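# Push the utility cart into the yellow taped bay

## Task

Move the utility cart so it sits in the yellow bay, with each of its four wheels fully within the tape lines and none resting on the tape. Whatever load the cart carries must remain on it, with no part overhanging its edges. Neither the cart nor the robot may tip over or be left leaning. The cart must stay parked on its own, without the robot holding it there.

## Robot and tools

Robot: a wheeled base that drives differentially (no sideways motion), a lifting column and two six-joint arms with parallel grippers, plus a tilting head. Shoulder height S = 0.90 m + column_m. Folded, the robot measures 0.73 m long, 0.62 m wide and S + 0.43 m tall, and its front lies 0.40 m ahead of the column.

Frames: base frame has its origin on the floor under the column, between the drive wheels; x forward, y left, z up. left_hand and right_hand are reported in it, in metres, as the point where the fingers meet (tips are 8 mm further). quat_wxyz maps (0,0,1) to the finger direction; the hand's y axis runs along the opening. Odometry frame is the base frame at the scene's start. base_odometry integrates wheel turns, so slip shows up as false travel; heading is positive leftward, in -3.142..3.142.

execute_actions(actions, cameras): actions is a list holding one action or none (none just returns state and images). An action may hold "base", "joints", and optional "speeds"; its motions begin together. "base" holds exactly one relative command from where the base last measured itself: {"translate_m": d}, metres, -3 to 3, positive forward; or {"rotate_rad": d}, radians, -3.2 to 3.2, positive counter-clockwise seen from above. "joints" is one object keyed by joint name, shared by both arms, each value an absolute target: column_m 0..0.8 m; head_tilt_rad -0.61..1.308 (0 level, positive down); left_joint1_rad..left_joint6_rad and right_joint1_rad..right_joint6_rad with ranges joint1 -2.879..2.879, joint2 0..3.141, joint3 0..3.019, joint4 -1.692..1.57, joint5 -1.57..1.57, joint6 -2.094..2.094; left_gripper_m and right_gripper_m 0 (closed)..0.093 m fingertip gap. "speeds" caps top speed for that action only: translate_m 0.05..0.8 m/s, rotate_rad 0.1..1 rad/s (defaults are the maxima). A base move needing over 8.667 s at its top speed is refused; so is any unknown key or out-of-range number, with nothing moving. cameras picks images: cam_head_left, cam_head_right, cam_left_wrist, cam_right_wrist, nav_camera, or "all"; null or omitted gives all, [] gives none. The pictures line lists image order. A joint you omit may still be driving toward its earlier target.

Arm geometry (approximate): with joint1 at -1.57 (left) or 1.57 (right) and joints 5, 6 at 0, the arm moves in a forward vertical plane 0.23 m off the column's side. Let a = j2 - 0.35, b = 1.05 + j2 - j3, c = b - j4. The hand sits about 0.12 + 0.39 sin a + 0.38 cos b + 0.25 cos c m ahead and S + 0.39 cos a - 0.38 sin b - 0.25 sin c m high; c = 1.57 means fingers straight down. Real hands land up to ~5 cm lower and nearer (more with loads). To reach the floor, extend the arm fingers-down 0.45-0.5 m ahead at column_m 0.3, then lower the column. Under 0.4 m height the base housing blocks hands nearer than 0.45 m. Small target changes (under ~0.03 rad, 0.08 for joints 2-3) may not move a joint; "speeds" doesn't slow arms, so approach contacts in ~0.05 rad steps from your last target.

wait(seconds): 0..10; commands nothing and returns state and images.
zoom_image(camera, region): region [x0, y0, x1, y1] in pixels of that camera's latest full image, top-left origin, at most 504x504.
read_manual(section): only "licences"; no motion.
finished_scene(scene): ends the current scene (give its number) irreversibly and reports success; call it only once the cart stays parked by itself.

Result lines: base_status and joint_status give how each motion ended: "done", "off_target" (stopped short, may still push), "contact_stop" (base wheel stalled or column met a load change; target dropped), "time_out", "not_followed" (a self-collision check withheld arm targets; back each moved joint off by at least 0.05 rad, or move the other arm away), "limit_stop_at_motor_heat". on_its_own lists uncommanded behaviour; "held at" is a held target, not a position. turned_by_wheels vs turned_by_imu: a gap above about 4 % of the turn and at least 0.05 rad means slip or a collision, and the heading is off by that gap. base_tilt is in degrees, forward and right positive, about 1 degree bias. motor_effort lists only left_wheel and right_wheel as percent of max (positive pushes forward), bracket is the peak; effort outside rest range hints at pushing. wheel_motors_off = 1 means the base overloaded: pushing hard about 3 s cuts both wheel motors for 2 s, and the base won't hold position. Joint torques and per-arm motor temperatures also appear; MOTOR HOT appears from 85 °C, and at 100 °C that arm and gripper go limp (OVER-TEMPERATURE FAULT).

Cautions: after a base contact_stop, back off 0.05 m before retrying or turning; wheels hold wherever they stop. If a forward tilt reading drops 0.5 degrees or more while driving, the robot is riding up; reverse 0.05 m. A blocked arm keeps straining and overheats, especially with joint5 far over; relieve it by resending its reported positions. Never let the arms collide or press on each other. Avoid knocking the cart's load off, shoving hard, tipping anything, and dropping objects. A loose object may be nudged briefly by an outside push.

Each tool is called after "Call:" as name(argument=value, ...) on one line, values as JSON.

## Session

Call:
execute_actions(actions=[])

Scene clock: 0.00 s.
Joint torques (N m, as the arm reports them, + toward a larger angle): no reading
Motor temperatures (°C, as the motors report them): left_arm=[22 22 21 23 21 23] | right_arm=[22 23 22 21 20 24]
base_odometry: x=+0.000 y=+0.000 heading=+0.000 (m, m, rad; odometry frame)
turned_by_wheels: +0.000 (rad since the last result)
turned_by_imu: +0.000 (rad since the last result)
base_tilt: forward=-0.2 right=-0.9 (deg)
base_status: not commanded
joint_positions: column_m=+0.555 head_tilt_rad=+0.884 left_joint1_rad=-1.548 left_joint2_rad=+0.908 left_joint3_rad=+0.371 left_joint4_rad=-0.982 left_joint5_rad=+0.055 left_joint6_rad=-0.058 left_gripper_m=+0.095 right_joint1_rad=+1.553 right_joint2_rad=+0.861 right_joint3_rad=+0.409 right_joint4_rad=-0.904 right_joint5_rad=+0.028 right_joint6_rad=-0.057 right_gripper_m=+0.095
joint_status: not commanded
wheel_motors_off: 0
motor_effort: left_wheel=+3 right_wheel=+6 (%)
left_hand: x=+0.1179 y=+0.2193 z=+1.2673 quat_wxyz=(+0.477, +0.048, -0.877, +0.004) (m; base frame)
right_hand: x=+0.1588 y=-0.2342 z=+1.2461 quat_wxyz=(+0.405, +0.024, -0.914, +0.006) (m; base frame)
pictures: cam_head_left, cam_head_right, cam_left_wrist, cam_right_wrist, nav_camera
Images, in order (width x height): cam_head_left 504x504, cam_head_right 504x504, cam_left_wrist 616x616, cam_right_wrist 616x616, nav_camera 504x504.

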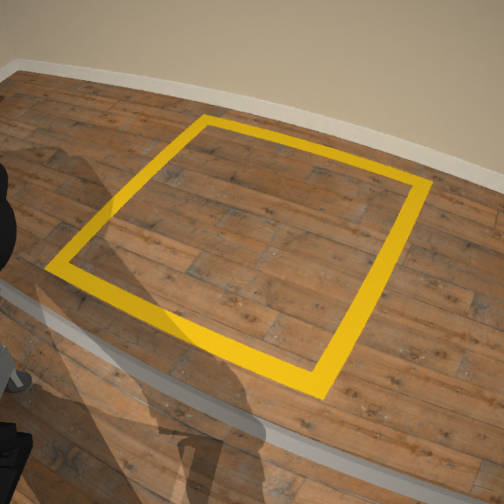

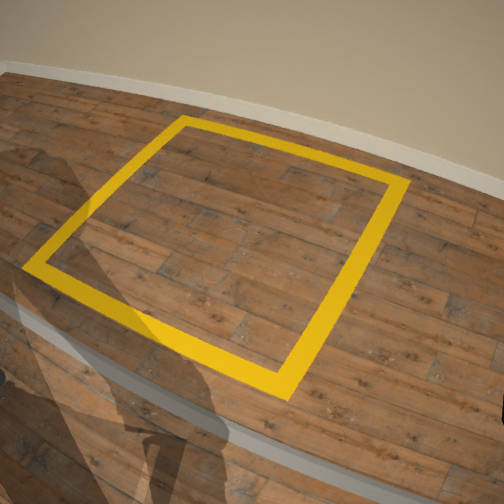

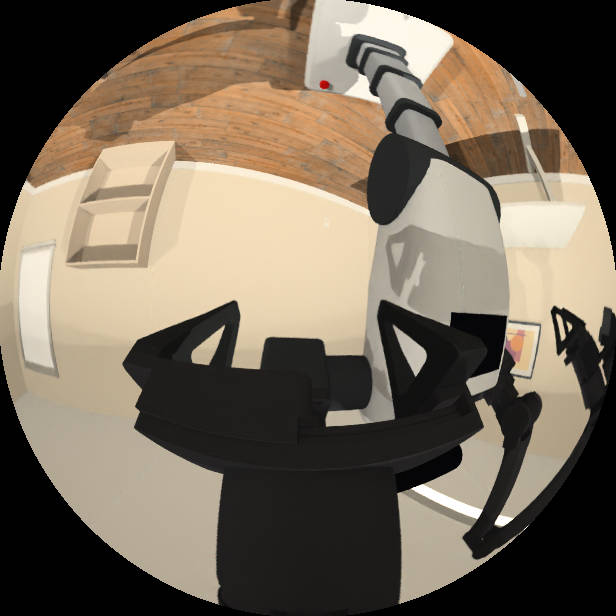

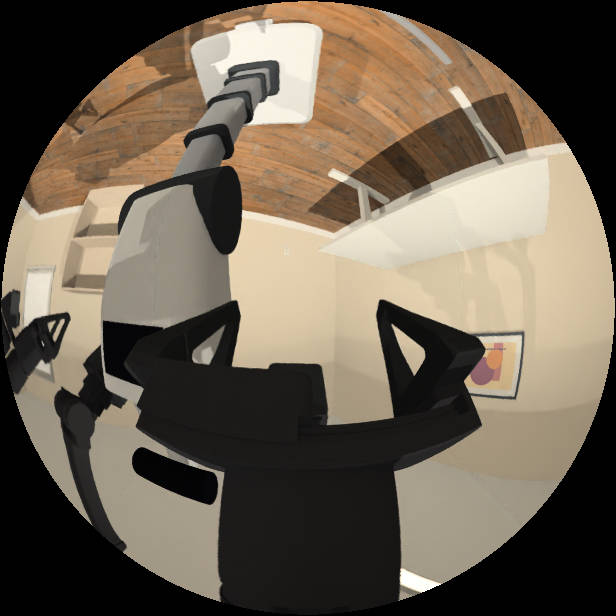

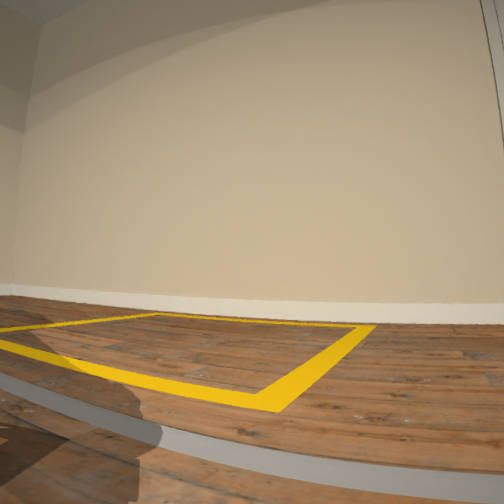

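Call:
execute_actions(actions=[{"base":{"rotate_rad":0.8},"joints":{"left_joint1_rad":-1.75,"left_joint2_rad":1.15,"left_joint3_rad":1.04,"left_joint4_rad":-0.41,"left_joint5_rad":0,"left_joint6_rad":1.57,"right_joint1_rad":1.75,"right_joint2_rad":1.15,"right_joint3_rad":1.04,"right_joint4_rad":-0.41,"right_joint5_rad":0,"right_joint6_rad":-1.57}}])

Scene clock: 2.80 s.
Joint torques (N m, as the arm reports them, + toward a larger angle): left_arm=[ -0.34 -12.44   3.44   0.04   0.33   0.05] | right_arm=[  1.16 -16.65   3.46   0.53  -0.23  -0.06]
Motor temperatures (°C, as the motors report them): left_arm=[22 22 21 23 21 23] | right_arm=[22 23 22 21 20 24]
base_odometry: x=+0.000 y=+0.000 heading=+0.798 (m, m, rad; odometry frame)
turned_by_wheels: +0.798 (rad since the last result)
turned_by_imu: +0.806 (rad since the last result)
base_tilt: forward=-0.2 right=-0.9 (deg)
base_status: done
joint_positions: column_m=+0.555 head_tilt_rad=+0.884 left_joint1_rad=-1.752 left_joint2_rad=+1.145 left_joint3_rad=+1.049 left_joint4_rad=-0.405 left_joint5_rad=+0.001 left_joint6_rad=+1.558 left_gripper_m=+0.095 right_joint1_rad=+1.748 right_joint2_rad=+1.144 right_joint3_rad=+1.044 right_joint4_rad=-0.415 right_joint5_rad=+0.001 right_joint6_rad=-1.561 right_gripper_m=+0.095
joint_status: all done
wheel_motors_off: 0
motor_effort: left_wheel=-7(37) right_wheel=+10(48) (%)
left_hand: x=+0.5592 y=+0.1303 z=+1.1398 quat_wxyz=(-0.064, -0.731, -0.677, +0.048) (m; base frame)
right_hand: x=+0.5544 y=-0.1336 z=+1.1389 quat_wxyz=(-0.057, +0.732, -0.677, -0.051) (m; base frame)
pictures: cam_head_left, cam_head_right, cam_left_wrist, cam_right_wrist, nav_camera
Images, in order (width x height): cam_head_left 504x504, cam_head_right 504x504, cam_left_wrist 616x616, cam_right_wrist 616x616, nav_camera 504x504.

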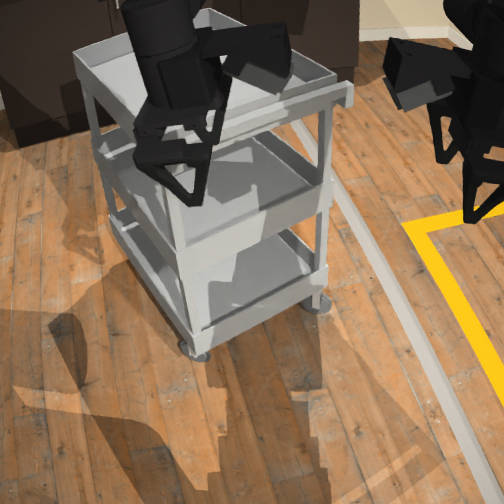

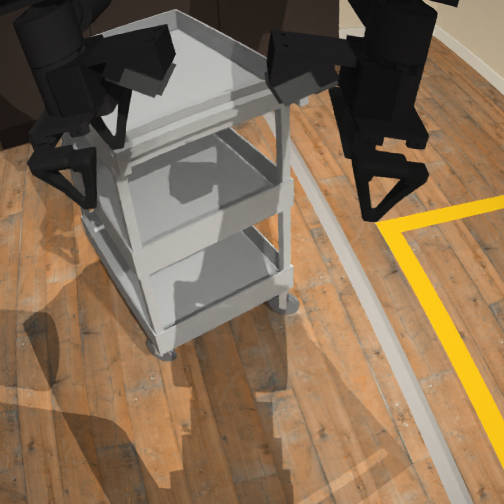

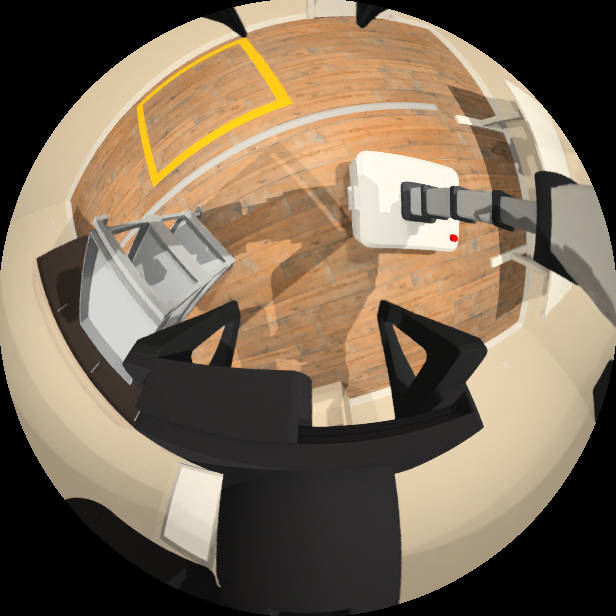

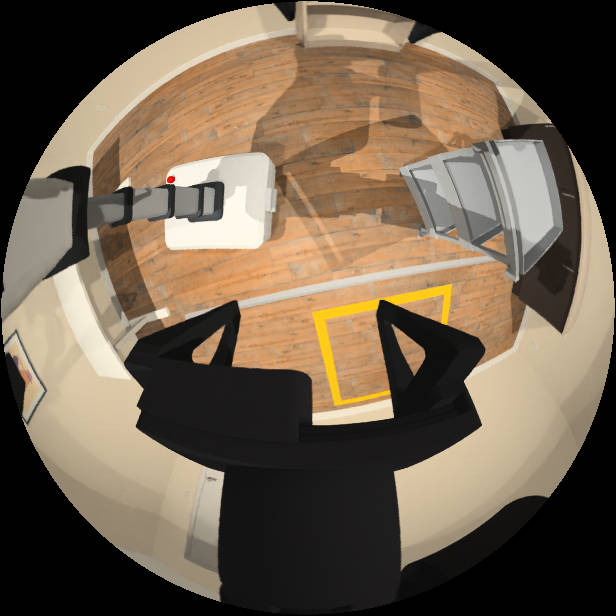

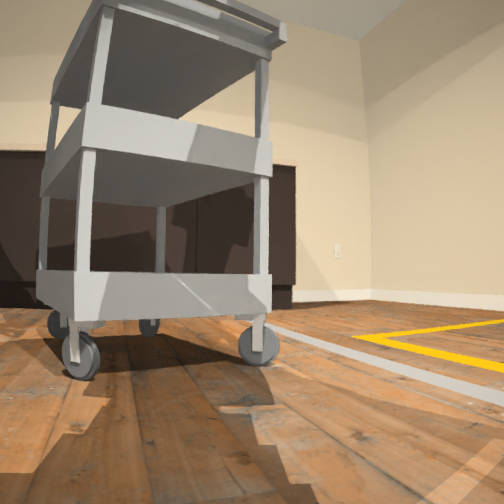

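Call:
execute_actions(actions=[{"base":{"rotate_rad":-0.38},"joints":{"column_m":0.4}}], cameras=[])

Call:
execute_actions(actions=[{"base":{"translate_m":0.47},"joints":{"column_m":0.34}}], cameras=[])

Call:
execute_actions(actions=[{"base":{"rotate_rad":0.88}}])

Scene clock: 5.77 s.
Joint torques (N m, as the arm reports them, + toward a larger angle): left_arm=[ -0.71 -12.24   3.35  -0.02   0.32   0.04] | right_arm=[  1.03 -16.74   3.47   0.53  -0.22  -0.06]
Motor temperatures (°C, as the motors report them): left_arm=[22 23 21 23 21 23] | right_arm=[22 24 22 21 20 24]
base_odometry: x=+0.000 y=+0.000 heading=+0.420 (m, m, rad; odometry frame)
turned_by_wheels: -0.379 (rad since the last result)
turned_by_imu: -0.384 (rad since the last result)
base_tilt: forward=-0.2 right=-1.0 (deg)
base_status: done
joint_positions: column_m=+0.400 head_tilt_rad=+0.884 left_joint1_rad=-1.751 left_joint2_rad=+1.145 left_joint3_rad=+1.049 left_joint4_rad=-0.405 left_joint5_rad=+0.001 left_joint6_rad=+1.558 left_gripper_m=+0.095 right_joint1_rad=+1.749 right_joint2_rad=+1.144 right_joint3_rad=+1.044 right_joint4_rad=-0.415 right_joint5_rad=+0.001 right_joint6_rad=-1.561 right_gripper_m=+0.095
joint_status: all done
wheel_motors_off: 0
motor_effort: left_wheel=+9(28) right_wheel=-11(31) (%)
left_hand: x=+0.5592 y=+0.1305 z=+0.9847 quat_wxyz=(-0.063, -0.731, -0.678, +0.048) (m; base frame)
right_hand: x=+0.5544 y=-0.1332 z=+0.9839 quat_wxyz=(-0.057, +0.732, -0.677, -0.051) (m; base frame)
pictures: none
No camera images: the call's "cameras" was empty. Leave "cameras" out to get every camera's image.

Scene clock: 8.27 s.
Joint torques (N m, as the arm reports them, + toward a larger angle): left_arm=[ -0.4  -12.46   3.66  -0.05   0.33   0.06] | right_arm=[  1.09 -16.37   3.51   0.64  -0.22  -0.06]
Motor temperatures (°C, as the motors report them): left_arm=[22 23 21 23 21 23] | right_arm=[22 24 22 21 20 24]
base_odometry: x=+0.429 y=+0.192 heading=+0.421 (m, m, rad; odometry frame)
turned_by_wheels: +0.002 (rad since the last result)
turned_by_imu: +0.003 (rad since the last result)
base_tilt: forward=-0.2 right=-1.0 (deg)
base_status: done
joint_positions: column_m=+0.340 head_tilt_rad=+0.884 left_joint1_rad=-1.751 left_joint2_rad=+1.145 left_joint3_rad=+1.045 left_joint4_rad=-0.405 left_joint5_rad=+0.001 left_joint6_rad=+1.558 left_gripper_m=+0.095 right_joint1_rad=+1.749 right_joint2_rad=+1.144 right_joint3_rad=+1.044 right_joint4_rad=-0.415 right_joint5_rad=+0.001 right_joint6_rad=-1.561 right_gripper_m=+0.095
joint_status: all done
wheel_motors_off: 0
motor_effort: left_wheel=+1(58) right_wheel=-2(63) (%)
left_hand: x=+0.5567 y=+0.1306 z=+0.9240 quat_wxyz=(-0.062, -0.731, -0.677, +0.050) (m; base frame)
right_hand: x=+0.5542 y=-0.1332 z=+0.9238 quat_wxyz=(-0.057, +0.732, -0.677, -0.052) (m; base frame)
pictures: none
No camera images: the call's "cameras" was empty. Leave "cameras" out to get every camera's image.

Scene clock: 10.73 s.
Joint torques (N m, as the arm reports them, + toward a larger angle): left_arm=[ -0.42 -12.05   3.66   0.04   0.31   0.06] | right_arm=[  1.02 -16.7    3.45   0.56  -0.22  -0.06]
Motor temperatures (°C, as the motors report them): left_arm=[22 23 21 23 21 23] | right_arm=[22 24 22 21 20 24]
base_odometry: x=+0.429 y=+0.192 heading=+1.300 (m, m, rad; odometry frame)
turned_by_wheels: +0.879 (rad since the last result)
turned_by_imu: +0.887 (rad since the last result)
base_tilt: forward=-0.2 right=-0.9 (deg)
base_status: done
joint_positions: column_m=+0.340 head_tilt_rad=+0.884 left_joint1_rad=-1.751 left_joint2_rad=+1.145 left_joint3_rad=+1.045 left_joint4_rad=-0.405 left_joint5_rad=+0.000 left_joint6_rad=+1.558 left_gripper_m=+0.095 right_joint1_rad=+1.749 right_joint2_rad=+1.144 right_joint3_rad=+1.044 right_joint4_rad=-0.415 right_joint5_rad=+0.001 right_joint6_rad=-1.561 right_gripper_m=+0.095
joint_status: not commanded
wheel_motors_off: 0
motor_effort: left_wheel=-7(48) right_wheel=+9(41) (%)
left_hand: x=+0.5567 y=+0.1309 z=+0.9240 quat_wxyz=(-0.062, -0.731, -0.678, +0.049) (m; base frame)
right_hand: x=+0.5542 y=-0.1332 z=+0.9238 quat_wxyz=(-0.057, +0.732, -0.677, -0.052) (m; base frame)
pictures: cam_head_left, cam_head_right, cam_left_wrist, cam_right_wrist, nav_camera
Images, in order (width x height): cam_head_left 504x504, cam_head_right 504x504, cam_left_wrist 616x616, cam_right_wrist 616x616, nav_camera 504x504.

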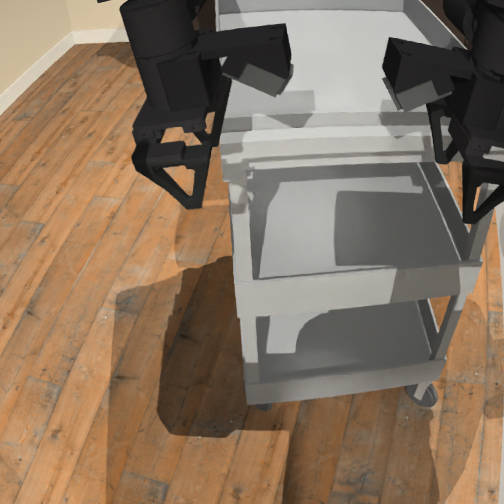

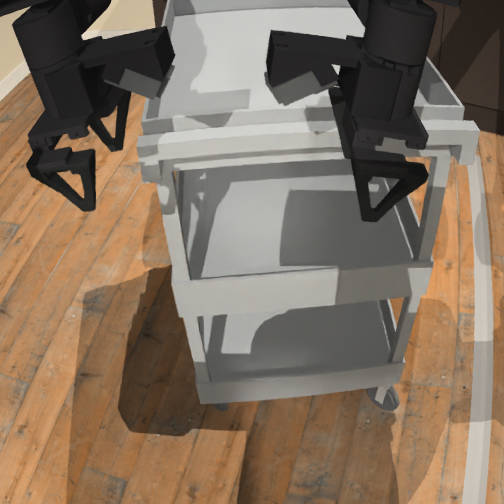

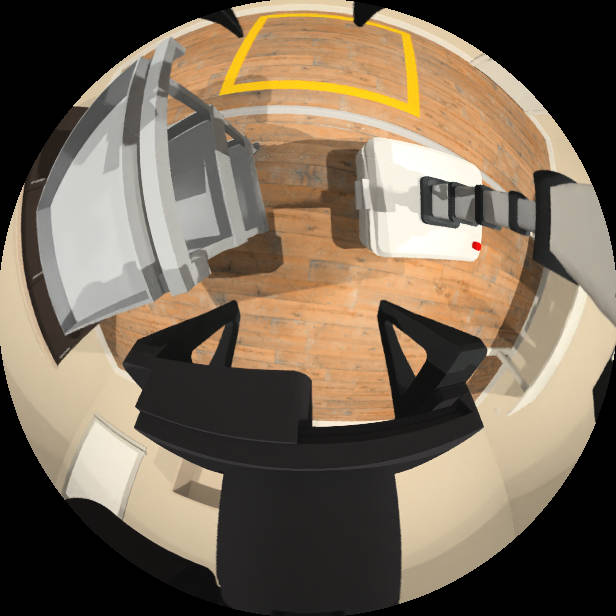

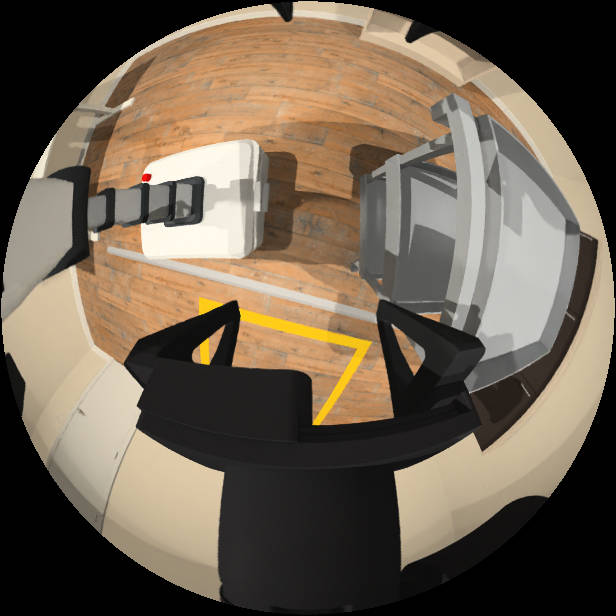

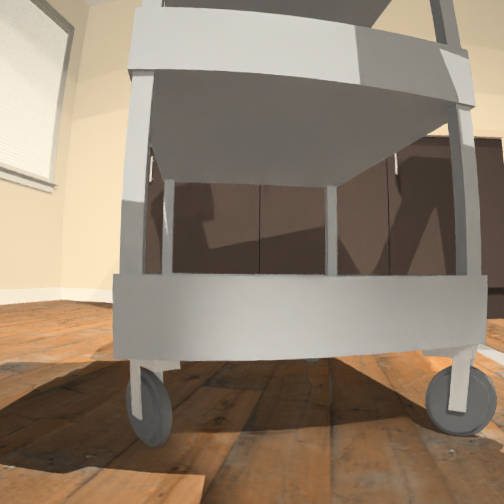

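Call:
execute_actions(actions=[{"base":{"translate_m":0.12},"joints":{"left_joint1_rad":-1.86,"right_joint1_rad":1.62,"right_joint3_rad":1.1,"right_joint4_rad":-0.45,"column_m":0.36}}], cameras=["cam_head_right","cam_left_wrist","cam_right_wrist"])

Scene clock: 12.57 s.
Joint torques (N m, as the arm reports them, + toward a larger angle): left_arm=[ -1.02 -11.88   3.81  -0.02   0.35   0.06] | right_arm=[  0.48 -17.32   5.62  -0.12  -0.15  -0.06]
Motor temperatures (°C, as the motors report them): left_arm=[22 24 21 23 21 23] | right_arm=[22 24 23 21 20 24]
base_odometry: x=+0.461 y=+0.307 heading=+1.301 (m, m, rad; odometry frame)
turned_by_wheels: +0.001 (rad since the last result)
turned_by_imu: +0.001 (rad since the last result)
base_tilt: forward=-0.2 right=-1.0 (deg)
base_status: done
joint_positions: column_m=+0.360 head_tilt_rad=+0.884 left_joint1_rad=-1.869 left_joint2_rad=+1.145 left_joint3_rad=+1.043 left_joint4_rad=-0.405 left_joint5_rad=+0.001 left_joint6_rad=+1.558 left_gripper_m=+0.095 right_joint1_rad=+1.614 right_joint2_rad=+1.145 right_joint3_rad=+1.081 right_joint4_rad=-0.439 right_joint5_rad=+0.001 right_joint6_rad=-1.561 right_gripper_m=+0.095
joint_status: all done
wheel_motors_off: 0
motor_effort: left_wheel=+2(39) right_wheel=-2(67) (%)
left_hand: x=+0.5480 y=+0.0710 z=+0.9562 quat_wxyz=(-0.097, -0.747, -0.652, +0.087) (m; base frame)
right_hand: x=+0.5737 y=-0.2030 z=+0.9428 quat_wxyz=(-0.020, +0.711, -0.703, -0.006) (m; base frame)
pictures: cam_head_right, cam_left_wrist, cam_right_wrist
Images, in order (width x height): cam_head_right 504x504, cam_left_wrist 616x616, cam_right_wrist 616x616.

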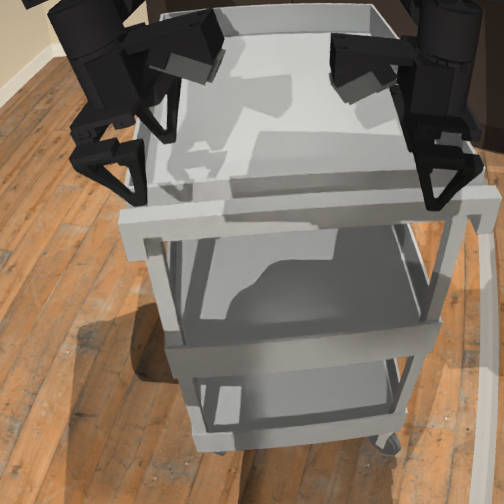

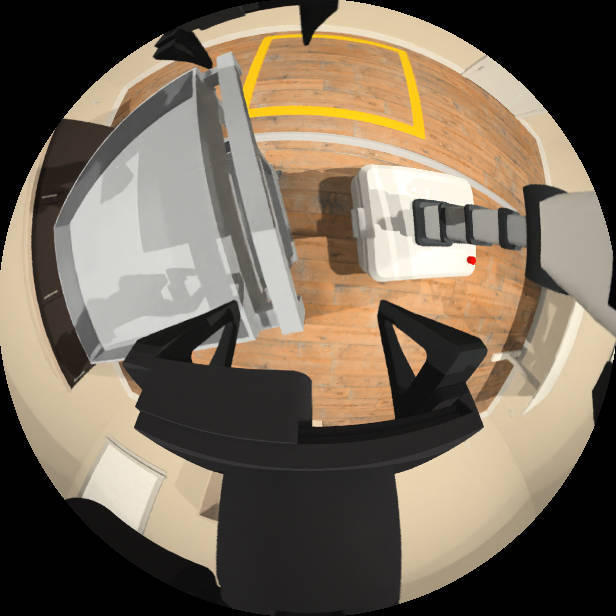

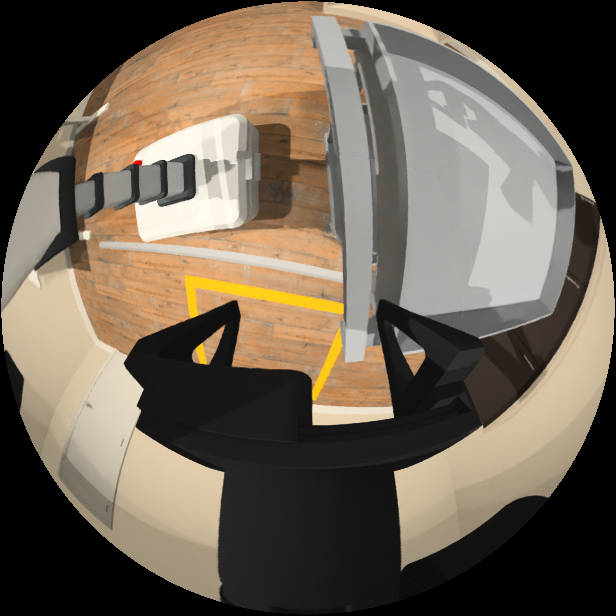

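Call:
execute_actions(actions=[{"base":{"translate_m":0.03},"joints":{"left_joint1_rad":-1.93,"left_joint6_rad":1.27,"right_joint3_rad":1.17,"right_joint4_rad":-0.5,"column_m":0.32,"left_gripper_m":0.065,"right_gripper_m":0.065}}], cameras=["cam_head_right","cam_left_wrist","cam_right_wrist"])

Scene clock: 14.03 s.
Joint torques (N m, as the arm reports them, + toward a larger angle): left_arm=[ -1.67 -11.97   3.82   0.11   0.44  -0.14] | right_arm=[  0.46 -18.14   5.36  -0.1   -0.15  -0.05]
Motor temperatures (°C, as the motors report them): left_arm=[22 24 21 23 21 23] | right_arm=[22 25 23 21 20 24]
base_odometry: x=+0.469 y=+0.336 heading=+1.301 (m, m, rad; odometry frame)
turned_by_wheels: +0.001 (rad since the last result)
turned_by_imu: +0.001 (rad since the last result)
base_tilt: forward=-0.2 right=-1.0 (deg)
base_status: done
joint_positions: column_m=+0.320 head_tilt_rad=+0.884 left_joint1_rad=-1.934 left_joint2_rad=+1.145 left_joint3_rad=+1.042 left_joint4_rad=-0.405 left_joint5_rad=+0.000 left_joint6_rad=+1.281 left_gripper_m=+0.065 right_joint1_rad=+1.614 right_joint2_rad=+1.145 right_joint3_rad=+1.160 right_joint4_rad=-0.490 right_joint5_rad=+0.001 right_joint6_rad=-1.561 right_gripper_m=+0.065
joint_status: all done
wheel_motors_off: 0
motor_effort: left_wheel=+2(40) right_wheel=-3(39) (%)
left_hand: x=+0.5419 y=+0.0389 z=+0.9256 quat_wxyz=(-0.100, -0.659, -0.735, +0.122) (m; base frame)
right_hand: x=+0.6071 y=-0.2028 z=+0.9174 quat_wxyz=(-0.030, +0.711, -0.703, +0.004) (m; base frame)
pictures: cam_head_right, cam_left_wrist, cam_right_wrist
Images, in order (width x height): cam_head_right 504x504, cam_left_wrist 616x616, cam_right_wrist 616x616.

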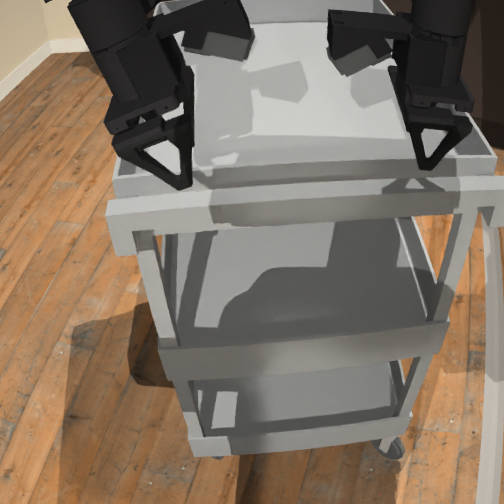

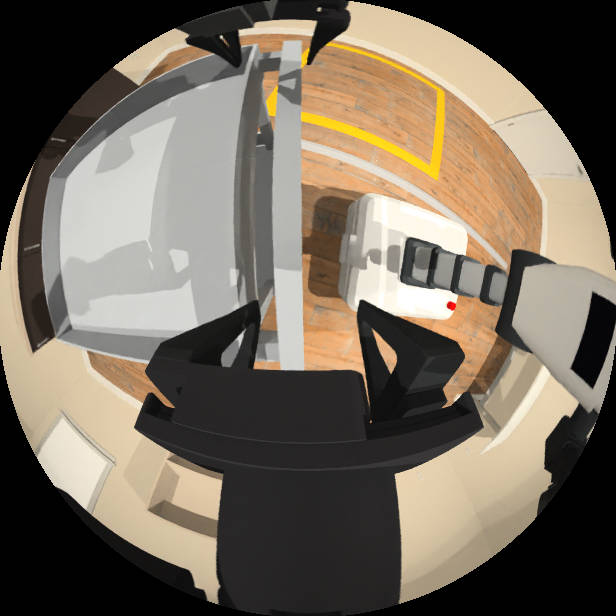

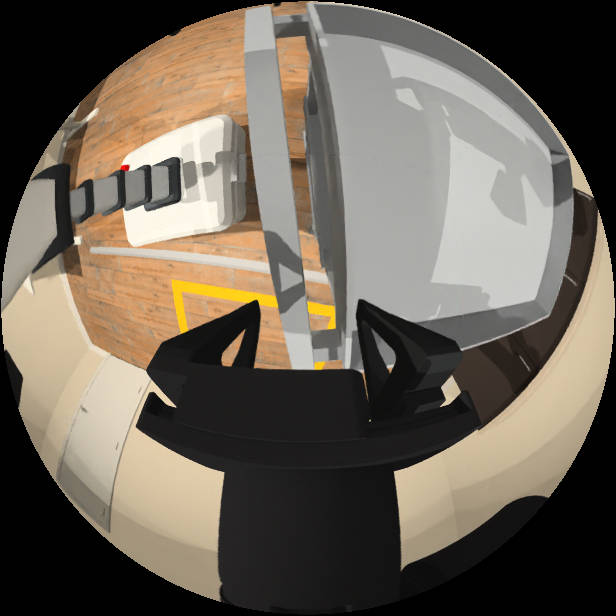

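Call:
execute_actions(actions=[{"base":{"translate_m":0.01},"joints":{"left_joint3_rad":1.13,"left_joint4_rad":-0.48,"right_joint6_rad":-1.7,"left_gripper_m":0.093,"right_gripper_m":0.093,"column_m":0.3}}], cameras=["cam_left_wrist","cam_right_wrist"])

Scene clock: 15.47 s.
Joint torques (N m, as the arm reports them, + toward a larger angle): left_arm=[ -1.73 -12.52   5.69  -0.02   0.42  -0.16] | right_arm=[  0.5  -18.26   5.49  -0.07  -0.14  -0.05]
Motor temperatures (°C, as the motors report them): left_arm=[22 24 21 23 21 23] | right_arm=[22 25 23 21 20 24]
base_odometry: x=+0.472 y=+0.346 heading=+1.302 (m, m, rad; odometry frame)
turned_by_wheels: +0.001 (rad since the last result)
turned_by_imu: +0.000 (rad since the last result)
base_tilt: forward=-0.3 right=-0.9 (deg)
base_status: done
joint_positions: column_m=+0.300 head_tilt_rad=+0.884 left_joint1_rad=-1.934 left_joint2_rad=+1.147 left_joint3_rad=+1.114 left_joint4_rad=-0.474 left_joint5_rad=+0.000 left_joint6_rad=+1.281 left_gripper_m=+0.093 right_joint1_rad=+1.614 right_joint2_rad=+1.145 right_joint3_rad=+1.160 right_joint4_rad=-0.490 right_joint5_rad=+0.001 right_joint6_rad=-1.690 right_gripper_m=+0.093
joint_status: all done
wheel_motors_off: 0
motor_effort: left_wheel=+1(31) right_wheel=+0(33) (%)
left_hand: x=+0.5670 y=+0.0380 z=+0.9173 quat_wxyz=(-0.101, -0.659, -0.735, +0.121) (m; base frame)
right_hand: x=+0.6071 y=-0.2028 z=+0.8974 quat_wxyz=(-0.030, +0.755, -0.655, +0.006) (m; base frame)
pictures: cam_left_wrist, cam_right_wrist
Images, in order (width x height): cam_left_wrist 616x616, cam_right_wrist 616x616.

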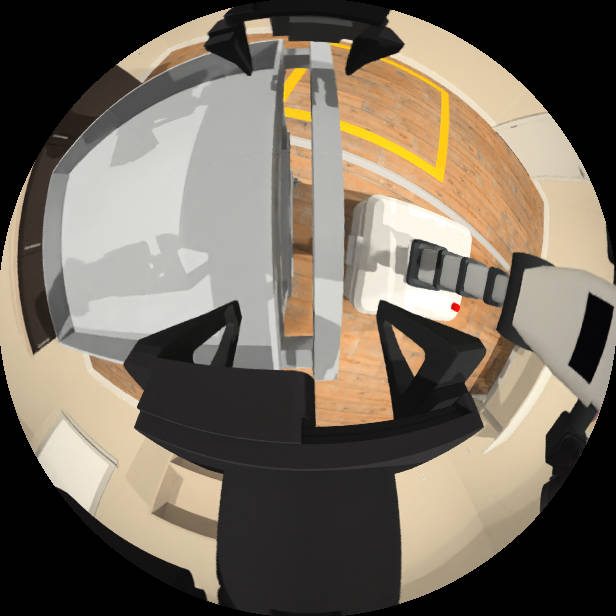

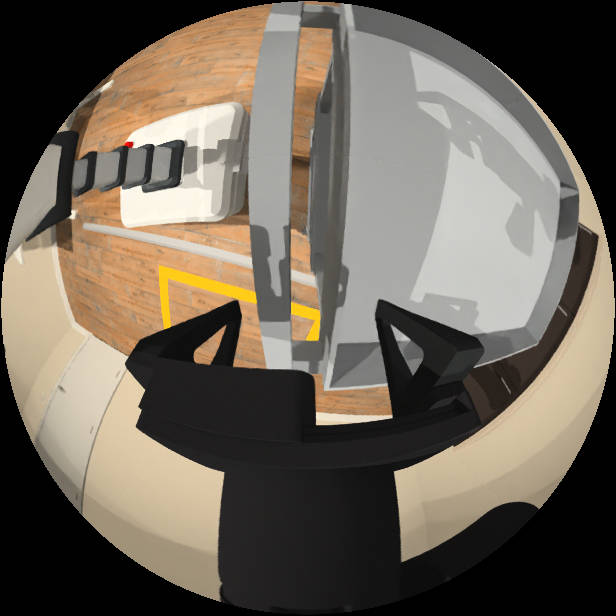

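Call:
execute_actions(actions=[{"base":{"translate_m":-0.008},"joints":{"column_m":0.205}}], cameras=["cam_left_wrist","cam_right_wrist"])

Call:
execute_actions(actions=[{"joints":{"left_gripper_m":0.03,"right_gripper_m":0.03,"head_tilt_rad":1.0}}], cameras=["cam_head_right"])

Scene clock: 17.47 s.
Joint torques (N m, as the arm reports them, + toward a larger angle): left_arm=[ -1.85 -11.87   5.64   0.06   0.42  -0.11] | right_arm=[  0.43 -17.1    5.55   0.    -0.14  -0.05]
Motor temperatures (°C, as the motors report them): left_arm=[22 24 21 23 21 23] | right_arm=[22 25 23 21 20 24]
base_odometry: x=+0.470 y=+0.338 heading=+1.301 (m, m, rad; odometry frame)
turned_by_wheels: -0.001 (rad since the last result)
turned_by_imu: -0.001 (rad since the last result)
base_tilt: forward=-0.3 right=-1.0 (deg)
base_status: done
joint_positions: column_m=+0.205 head_tilt_rad=+0.884 left_joint1_rad=-1.934 left_joint2_rad=+1.147 left_joint3_rad=+1.115 left_joint4_rad=-0.475 left_joint5_rad=+0.000 left_joint6_rad=+1.281 left_gripper_m=+0.093 right_joint1_rad=+1.614 right_joint2_rad=+1.132 right_joint3_rad=+1.160 right_joint4_rad=-0.490 right_joint5_rad=+0.001 right_joint6_rad=-1.691 right_gripper_m=+0.093
joint_status: all done
wheel_motors_off: 0
motor_effort: left_wheel=-2(28) right_wheel=+4(44) (%)
left_hand: x=+0.5674 y=+0.0380 z=+0.8226 quat_wxyz=(-0.101, -0.659, -0.735, +0.121) (m; base frame)
right_hand: x=+0.6111 y=-0.2030 z=+0.8088 quat_wxyz=(-0.034, +0.755, -0.655, +0.011) (m; base frame)
pictures: cam_left_wrist, cam_right_wrist
Images, in order (width x height): cam_left_wrist 616x616, cam_right_wrist 616x616.

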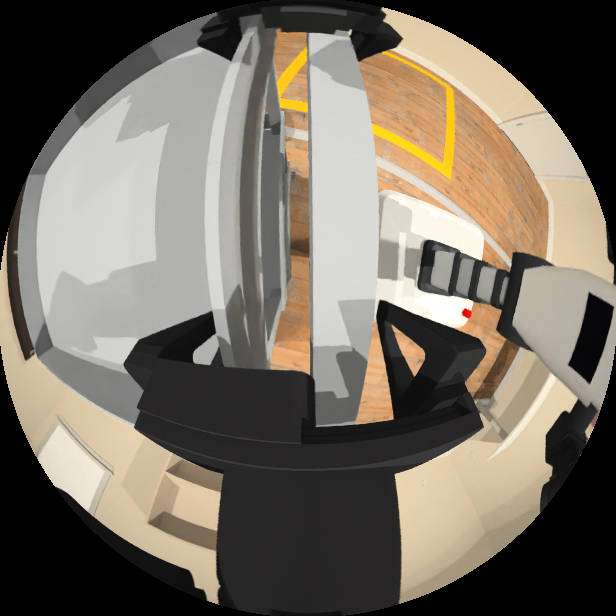

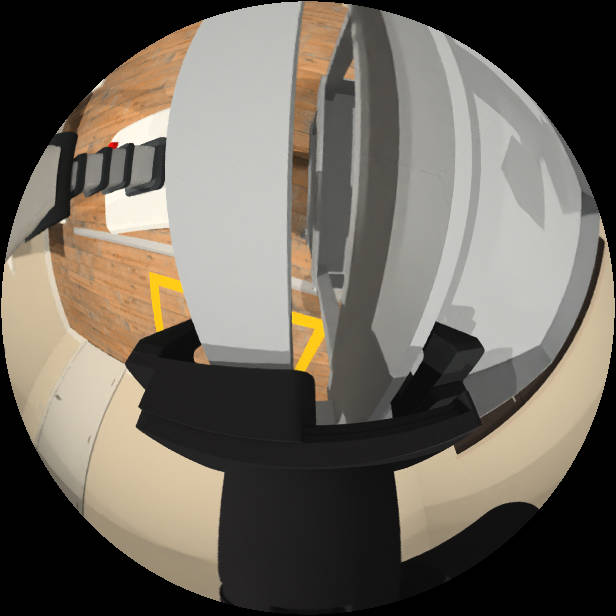

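Scene clock: 18.10 s.
Joint torques (N m, as the arm reports them, + toward a larger angle): left_arm=[ -1.83 -12.68   5.2   -0.33   0.64  -0.15] | right_arm=[  0.36 -17.     5.5    0.02  -0.08  -0.17]
Motor temperatures (°C, as the motors report them): left_arm=[22 24 21 23 21 23] | right_arm=[22 25 23 21 20 24]
base_odometry: x=+0.470 y=+0.338 heading=+1.301 (m, m, rad; odometry frame)
turned_by_wheels: +0.000 (rad since the last result)
turned_by_imu: +0.000 (rad since the last result)
base_tilt: forward=-0.2 right=-0.9 (deg)
base_status: not commanded
joint_positions: column_m=+0.205 head_tilt_rad=+1.000 left_joint1_rad=-1.932 left_joint2_rad=+1.147 left_joint3_rad=+1.123 left_joint4_rad=-0.464 left_joint5_rad=-0.006 left_joint6_rad=+1.283 left_gripper_m=+0.066 right_joint1_rad=+1.615 right_joint2_rad=+1.131 right_joint3_rad=+1.161 right_joint4_rad=-0.490 right_joint5_rad=+0.000 right_joint6_rad=-1.681 right_gripper_m=+0.063
joint_status: left_gripper_m off_target (ended at +0.066, target +0.030); right_gripper_m off_target (ended at +0.063, target +0.030); the others done
wheel_motors_off: 0
motor_effort: left_wheel=-4(5) right_wheel=+4(8) (%)
left_hand: x=+0.5746 y=+0.0392 z=+0.8232 quat_wxyz=(-0.106, -0.659, -0.736, +0.113) (m; base frame)
right_hand: x=+0.6120 y=-0.2023 z=+0.8097 quat_wxyz=(-0.036, +0.751, -0.659, +0.011) (m; base frame)
pictures: cam_head_right
Images, in order (width x height): cam_head_right 504x504.

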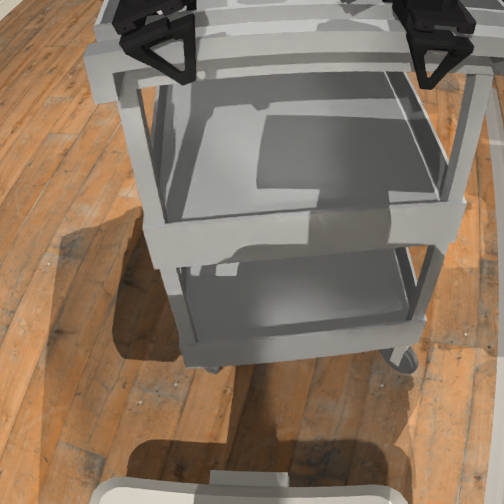

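Call:
execute_actions(actions=[{"base":{"rotate_rad":-0.8},"speeds":{"rotate_rad":0.3}}], cameras=["cam_head_left","cam_head_right","nav_camera"])

Scene clock: 24.53 s.
Joint torques (N m, as the arm reports them, + toward a larger angle): left_arm=[-3.51 -7.62  2.85  0.8   2.17 -0.64] | right_arm=[ -3.55 -23.54  -0.88  -2.56   0.47  -1.11]
Motor temperatures (°C, as the motors report them): left_arm=[23 24 22 23 24 24] | right_arm=[22 26 23 21 21 24]
base_odometry: x=+0.471 y=+0.339 heading=+0.527 (m, m, rad; odometry frame)
turned_by_wheels: -0.774 (rad since the last result)
turned_by_imu: -0.770 (rad since the last result)
base_tilt: forward=-0.2 right=-1.0 (deg)
base_status: rotate_rad off_target (by the wheels' count: -0.774 of -0.800)
joint_positions: column_m=+0.205 head_tilt_rad=+1.000 left_joint1_rad=-1.891 left_joint2_rad=+1.072 left_joint3_rad=+1.168 left_joint4_rad=-0.494 left_joint5_rad=-0.051 left_joint6_rad=+1.336 left_gripper_m=+0.065 right_joint1_rad=+1.674 right_joint2_rad=+1.196 right_joint3_rad=+1.244 right_joint4_rad=-0.424 right_joint5_rad=-0.017 right_joint6_rad=-1.602 right_gripper_m=+0.063
joint_status: not commanded
wheel_motors_off: 0
motor_effort: left_wheel=+12(62) right_wheel=-20(100) (%)
left_hand: x=+0.6206 y=+0.0735 z=+0.8603 quat_wxyz=(-0.123, -0.667, -0.733, +0.052) (m; base frame)
right_hand: x=+0.6542 y=-0.1651 z=+0.7996 quat_wxyz=(-0.091, +0.731, -0.676, +0.014) (m; base frame)
pictures: cam_head_left, cam_head_right, nav_camera
Images, in order (width x height): cam_head_left 504x504, cam_head_right 504x504, nav_camera 504x504.

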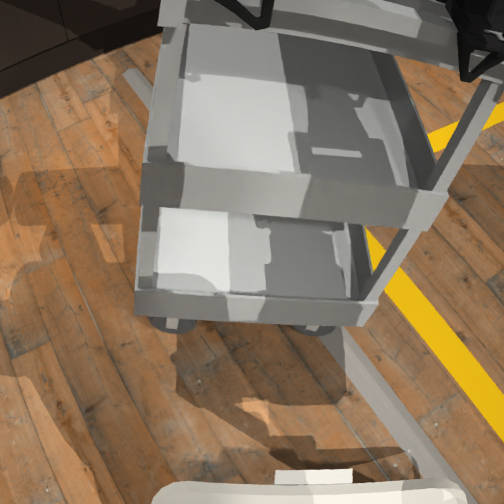

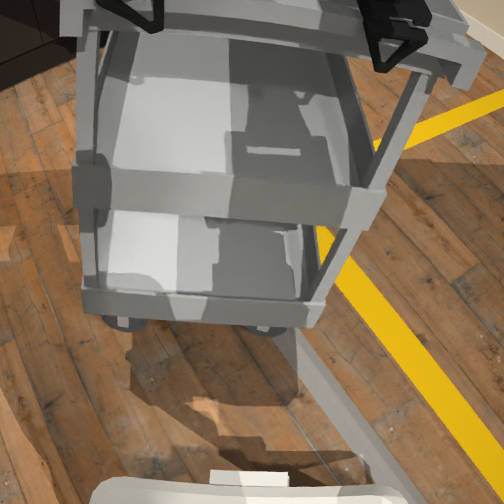

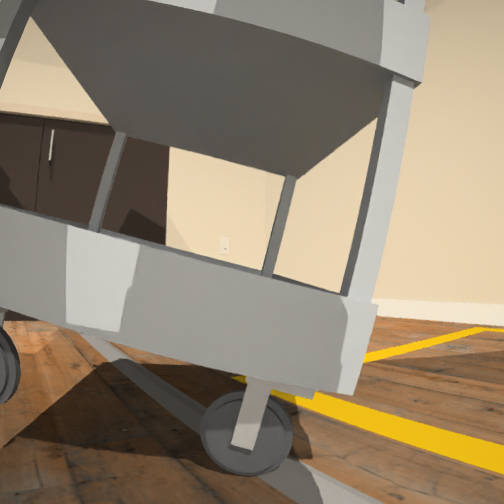

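Call:
execute_actions(actions=[{"base":{"rotate_rad":0.24},"speeds":{"rotate_rad":0.2}}], cameras=["nav_camera"])

Call:
execute_actions(actions=[{"joints":{"column_m":0.26}}], cameras=["nav_camera"])

Scene clock: 29.70 s.
Joint torques (N m, as the arm reports them, + toward a larger angle): left_arm=[ -4.69 -10.85   5.87  -0.47   1.47  -0.13] | right_arm=[ -3.96 -18.83   2.02  -0.93  -0.19   0.2 ]
Motor temperatures (°C, as the motors report them): left_arm=[23 24 22 23 25 24] | right_arm=[22 27 23 21 21 25]
base_odometry: x=+0.470 y=+0.338 heading=+0.770 (m, m, rad; odometry frame)
turned_by_wheels: +0.243 (rad since the last result)
turned_by_imu: +0.247 (rad since the last result)
base_tilt: forward=-0.2 right=-1.0 (deg)
base_status: done
joint_positions: column_m=+0.205 head_tilt_rad=+1.000 left_joint1_rad=-1.880 left_joint2_rad=+1.124 left_joint3_rad=+1.115 left_joint4_rad=-0.457 left_joint5_rad=-0.031 left_joint6_rad=+1.278 left_gripper_m=+0.065 right_joint1_rad=+1.681 right_joint2_rad=+1.146 right_joint3_rad=+1.208 right_joint4_rad=-0.465 right_joint5_rad=+0.001 right_joint6_rad=-1.711 right_gripper_m=+0.063
joint_status: not commanded
wheel_motors_off: 0
motor_effort: left_wheel=+9(31) right_wheel=-4(15) (%)
left_hand: x=+0.5844 y=+0.0711 z=+0.8237 quat_wxyz=(-0.096, -0.648, -0.751, +0.079) (m; base frame)
right_hand: x=+0.6391 y=-0.1669 z=+0.8157 quat_wxyz=(-0.076, +0.768, -0.635, +0.014) (m; base frame)
pictures: nav_camera
Images, in order (width x height): nav_camera 504x504.

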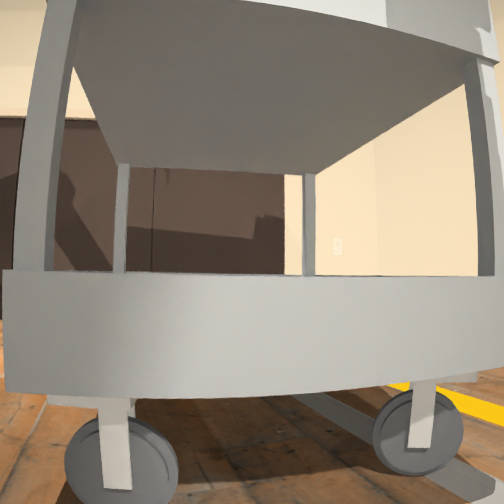

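Scene clock: 31.13 s.
Joint torques (N m, as the arm reports them, + toward a larger angle): left_arm=[ -4.32 -18.1    5.27  -2.47   1.08  -0.09] | right_arm=[ -1.09 -24.46   2.85  -2.15   0.31   0.08]
Motor temperatures (°C, as the motors report them): left_arm=[23 24 22 23 25 24] | right_arm=[22 27 23 21 21 25]
base_odometry: x=+0.470 y=+0.338 heading=+0.770 (m, m, rad; odometry frame)
turned_by_wheels: +0.000 (rad since the last result)
turned_by_imu: -0.001 (rad since the last result)
base_tilt: forward=-0.3 right=-0.9 (deg)
base_status: not commanded
joint_positions: column_m=+0.260 head_tilt_rad=+1.000 left_joint1_rad=-1.891 left_joint2_rad=+1.219 left_joint3_rad=+1.112 left_joint4_rad=-0.398 left_joint5_rad=-0.019 left_joint6_rad=+1.277 left_gripper_m=+0.065 right_joint1_rad=+1.639 right_joint2_rad=+1.215 right_joint3_rad=+1.188 right_joint4_rad=-0.439 right_joint5_rad=-0.012 right_joint6_rad=-1.701 right_gripper_m=+0.063
joint_status: all done
wheel_motors_off: 0
motor_effort: left_wheel=-4(11) right_wheel=+9(10) (%)
left_hand: x=+0.5642 y=+0.0544 z=+0.8376 quat_wxyz=(-0.085, -0.652, -0.747, +0.098) (m; base frame)
right_hand: x=+0.6132 y=-0.1855 z=+0.8303 quat_wxyz=(-0.046, +0.762, -0.646, -0.002) (m; base frame)
pictures: nav_camera
Images, in order (width x height): nav_camera 504x504.

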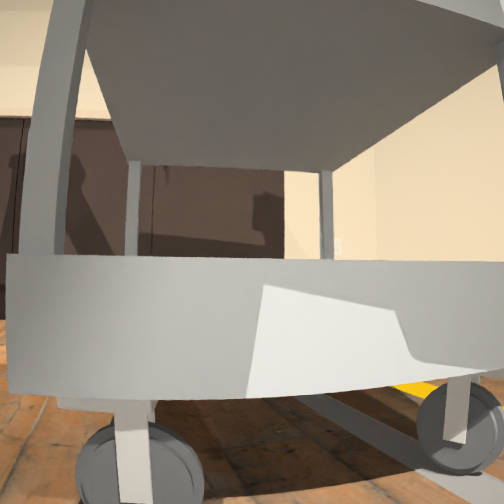

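Lifting works. A bit more, then swing.

Call:
execute_actions(actions=[{"joints":{"column_m":0.285}}], cameras=[])

Call:
execute_actions(actions=[{"base":{"rotate_rad":-0.45},"speeds":{"rotate_rad":0.25}}], cameras=["cam_head_left","nav_camera"])

Scene clock: 32.23 s.
Joint torques (N m, as the arm reports them, + toward a larger angle): left_arm=[ -4.32 -19.59   5.33  -2.5    1.17  -0.08] | right_arm=[ -1.04 -25.91   3.47  -2.23   0.32  -0.02]
Motor temperatures (°C, as the motors report them): left_arm=[23 24 22 23 25 24] | right_arm=[22 27 23 21 21 24]
base_odometry: x=+0.470 y=+0.338 heading=+0.770 (m, m, rad; odometry frame)
turned_by_wheels: +0.000 (rad since the last result)
turned_by_imu: +0.000 (rad since the last result)
base_tilt: forward=-0.3 right=-0.9 (deg)
base_status: not commanded
joint_positions: column_m=+0.285 head_tilt_rad=+1.000 left_joint1_rad=-1.890 left_joint2_rad=+1.245 left_joint3_rad=+1.108 left_joint4_rad=-0.398 left_joint5_rad=-0.022 left_joint6_rad=+1.275 left_gripper_m=+0.066 right_joint1_rad=+1.638 right_joint2_rad=+1.236 right_joint3_rad=+1.177 right_joint4_rad=-0.439 right_joint5_rad=-0.012 right_joint6_rad=-1.693 right_gripper_m=+0.063
joint_status: all done
wheel_motors_off: 0
motor_effort: left_wheel=-4(5) right_wheel=+11(10) (%)
left_hand: x=+0.5529 y=+0.0540 z=+0.8506 quat_wxyz=(-0.072, -0.653, -0.747, +0.104) (m; base frame)
right_hand: x=+0.5997 y=-0.1857 z=+0.8434 quat_wxyz=(-0.035, +0.759, -0.649, -0.014) (m; base frame)
pictures: none
No camera images: the call's "cameras" was empty. Leave "cameras" out to get every camera's image.

Scene clock: 35.03 s.
Joint torques (N m, as the arm reports them, + toward a larger angle): left_arm=[ -3.89 -21.53   3.74  -2.27   1.27  -0.29] | right_arm=[  0.26 -26.23   4.86  -2.75   0.48  -0.43]
Motor temperatures (°C, as the motors report them): left_arm=[23 25 22 23 25 24] | right_arm=[22 28 23 21 21 24]
base_odometry: x=+0.470 y=+0.338 heading=+0.320 (m, m, rad; odometry frame)
turned_by_wheels: -0.450 (rad since the last result)
turned_by_imu: -0.454 (rad since the last result)
base_tilt: forward=-0.3 right=-0.9 (deg)
base_status: done
joint_positions: column_m=+0.285 head_tilt_rad=+1.000 left_joint1_rad=-1.902 left_joint2_rad=+1.267 left_joint3_rad=+1.129 left_joint4_rad=-0.405 left_joint5_rad=-0.025 left_joint6_rad=+1.298 left_gripper_m=+0.066 right_joint1_rad=+1.618 right_joint2_rad=+1.241 right_joint3_rad=+1.158 right_joint4_rad=-0.427 right_joint5_rad=-0.017 right_joint6_rad=-1.658 right_gripper_m=+0.063
joint_status: not commanded
wheel_motors_off: 0
motor_effort: left_wheel=+5(28) right_wheel=-11(69) (%)
left_hand: x=+0.5544 y=+0.0459 z=+0.8457 quat_wxyz=(-0.072, -0.664, -0.736, +0.108) (m; base frame)
right_hand: x=+0.5898 y=-0.1960 z=+0.8371 quat_wxyz=(-0.026, +0.745, -0.666, -0.015) (m; base frame)
pictures: cam_head_left, nav_camera
Images, in order (width x height): cam_head_left 504x504, nav_camera 504x504.

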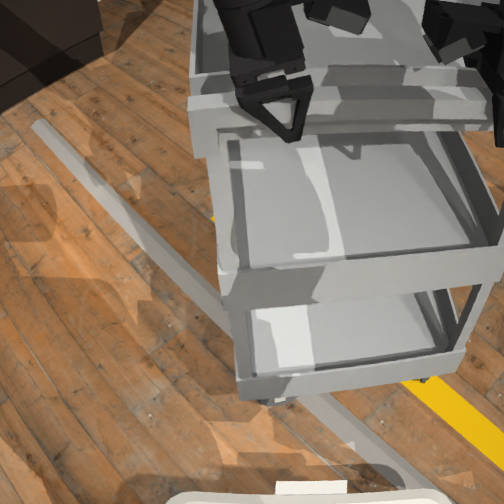

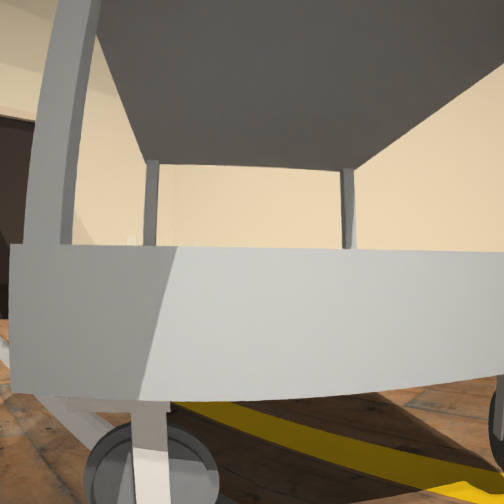

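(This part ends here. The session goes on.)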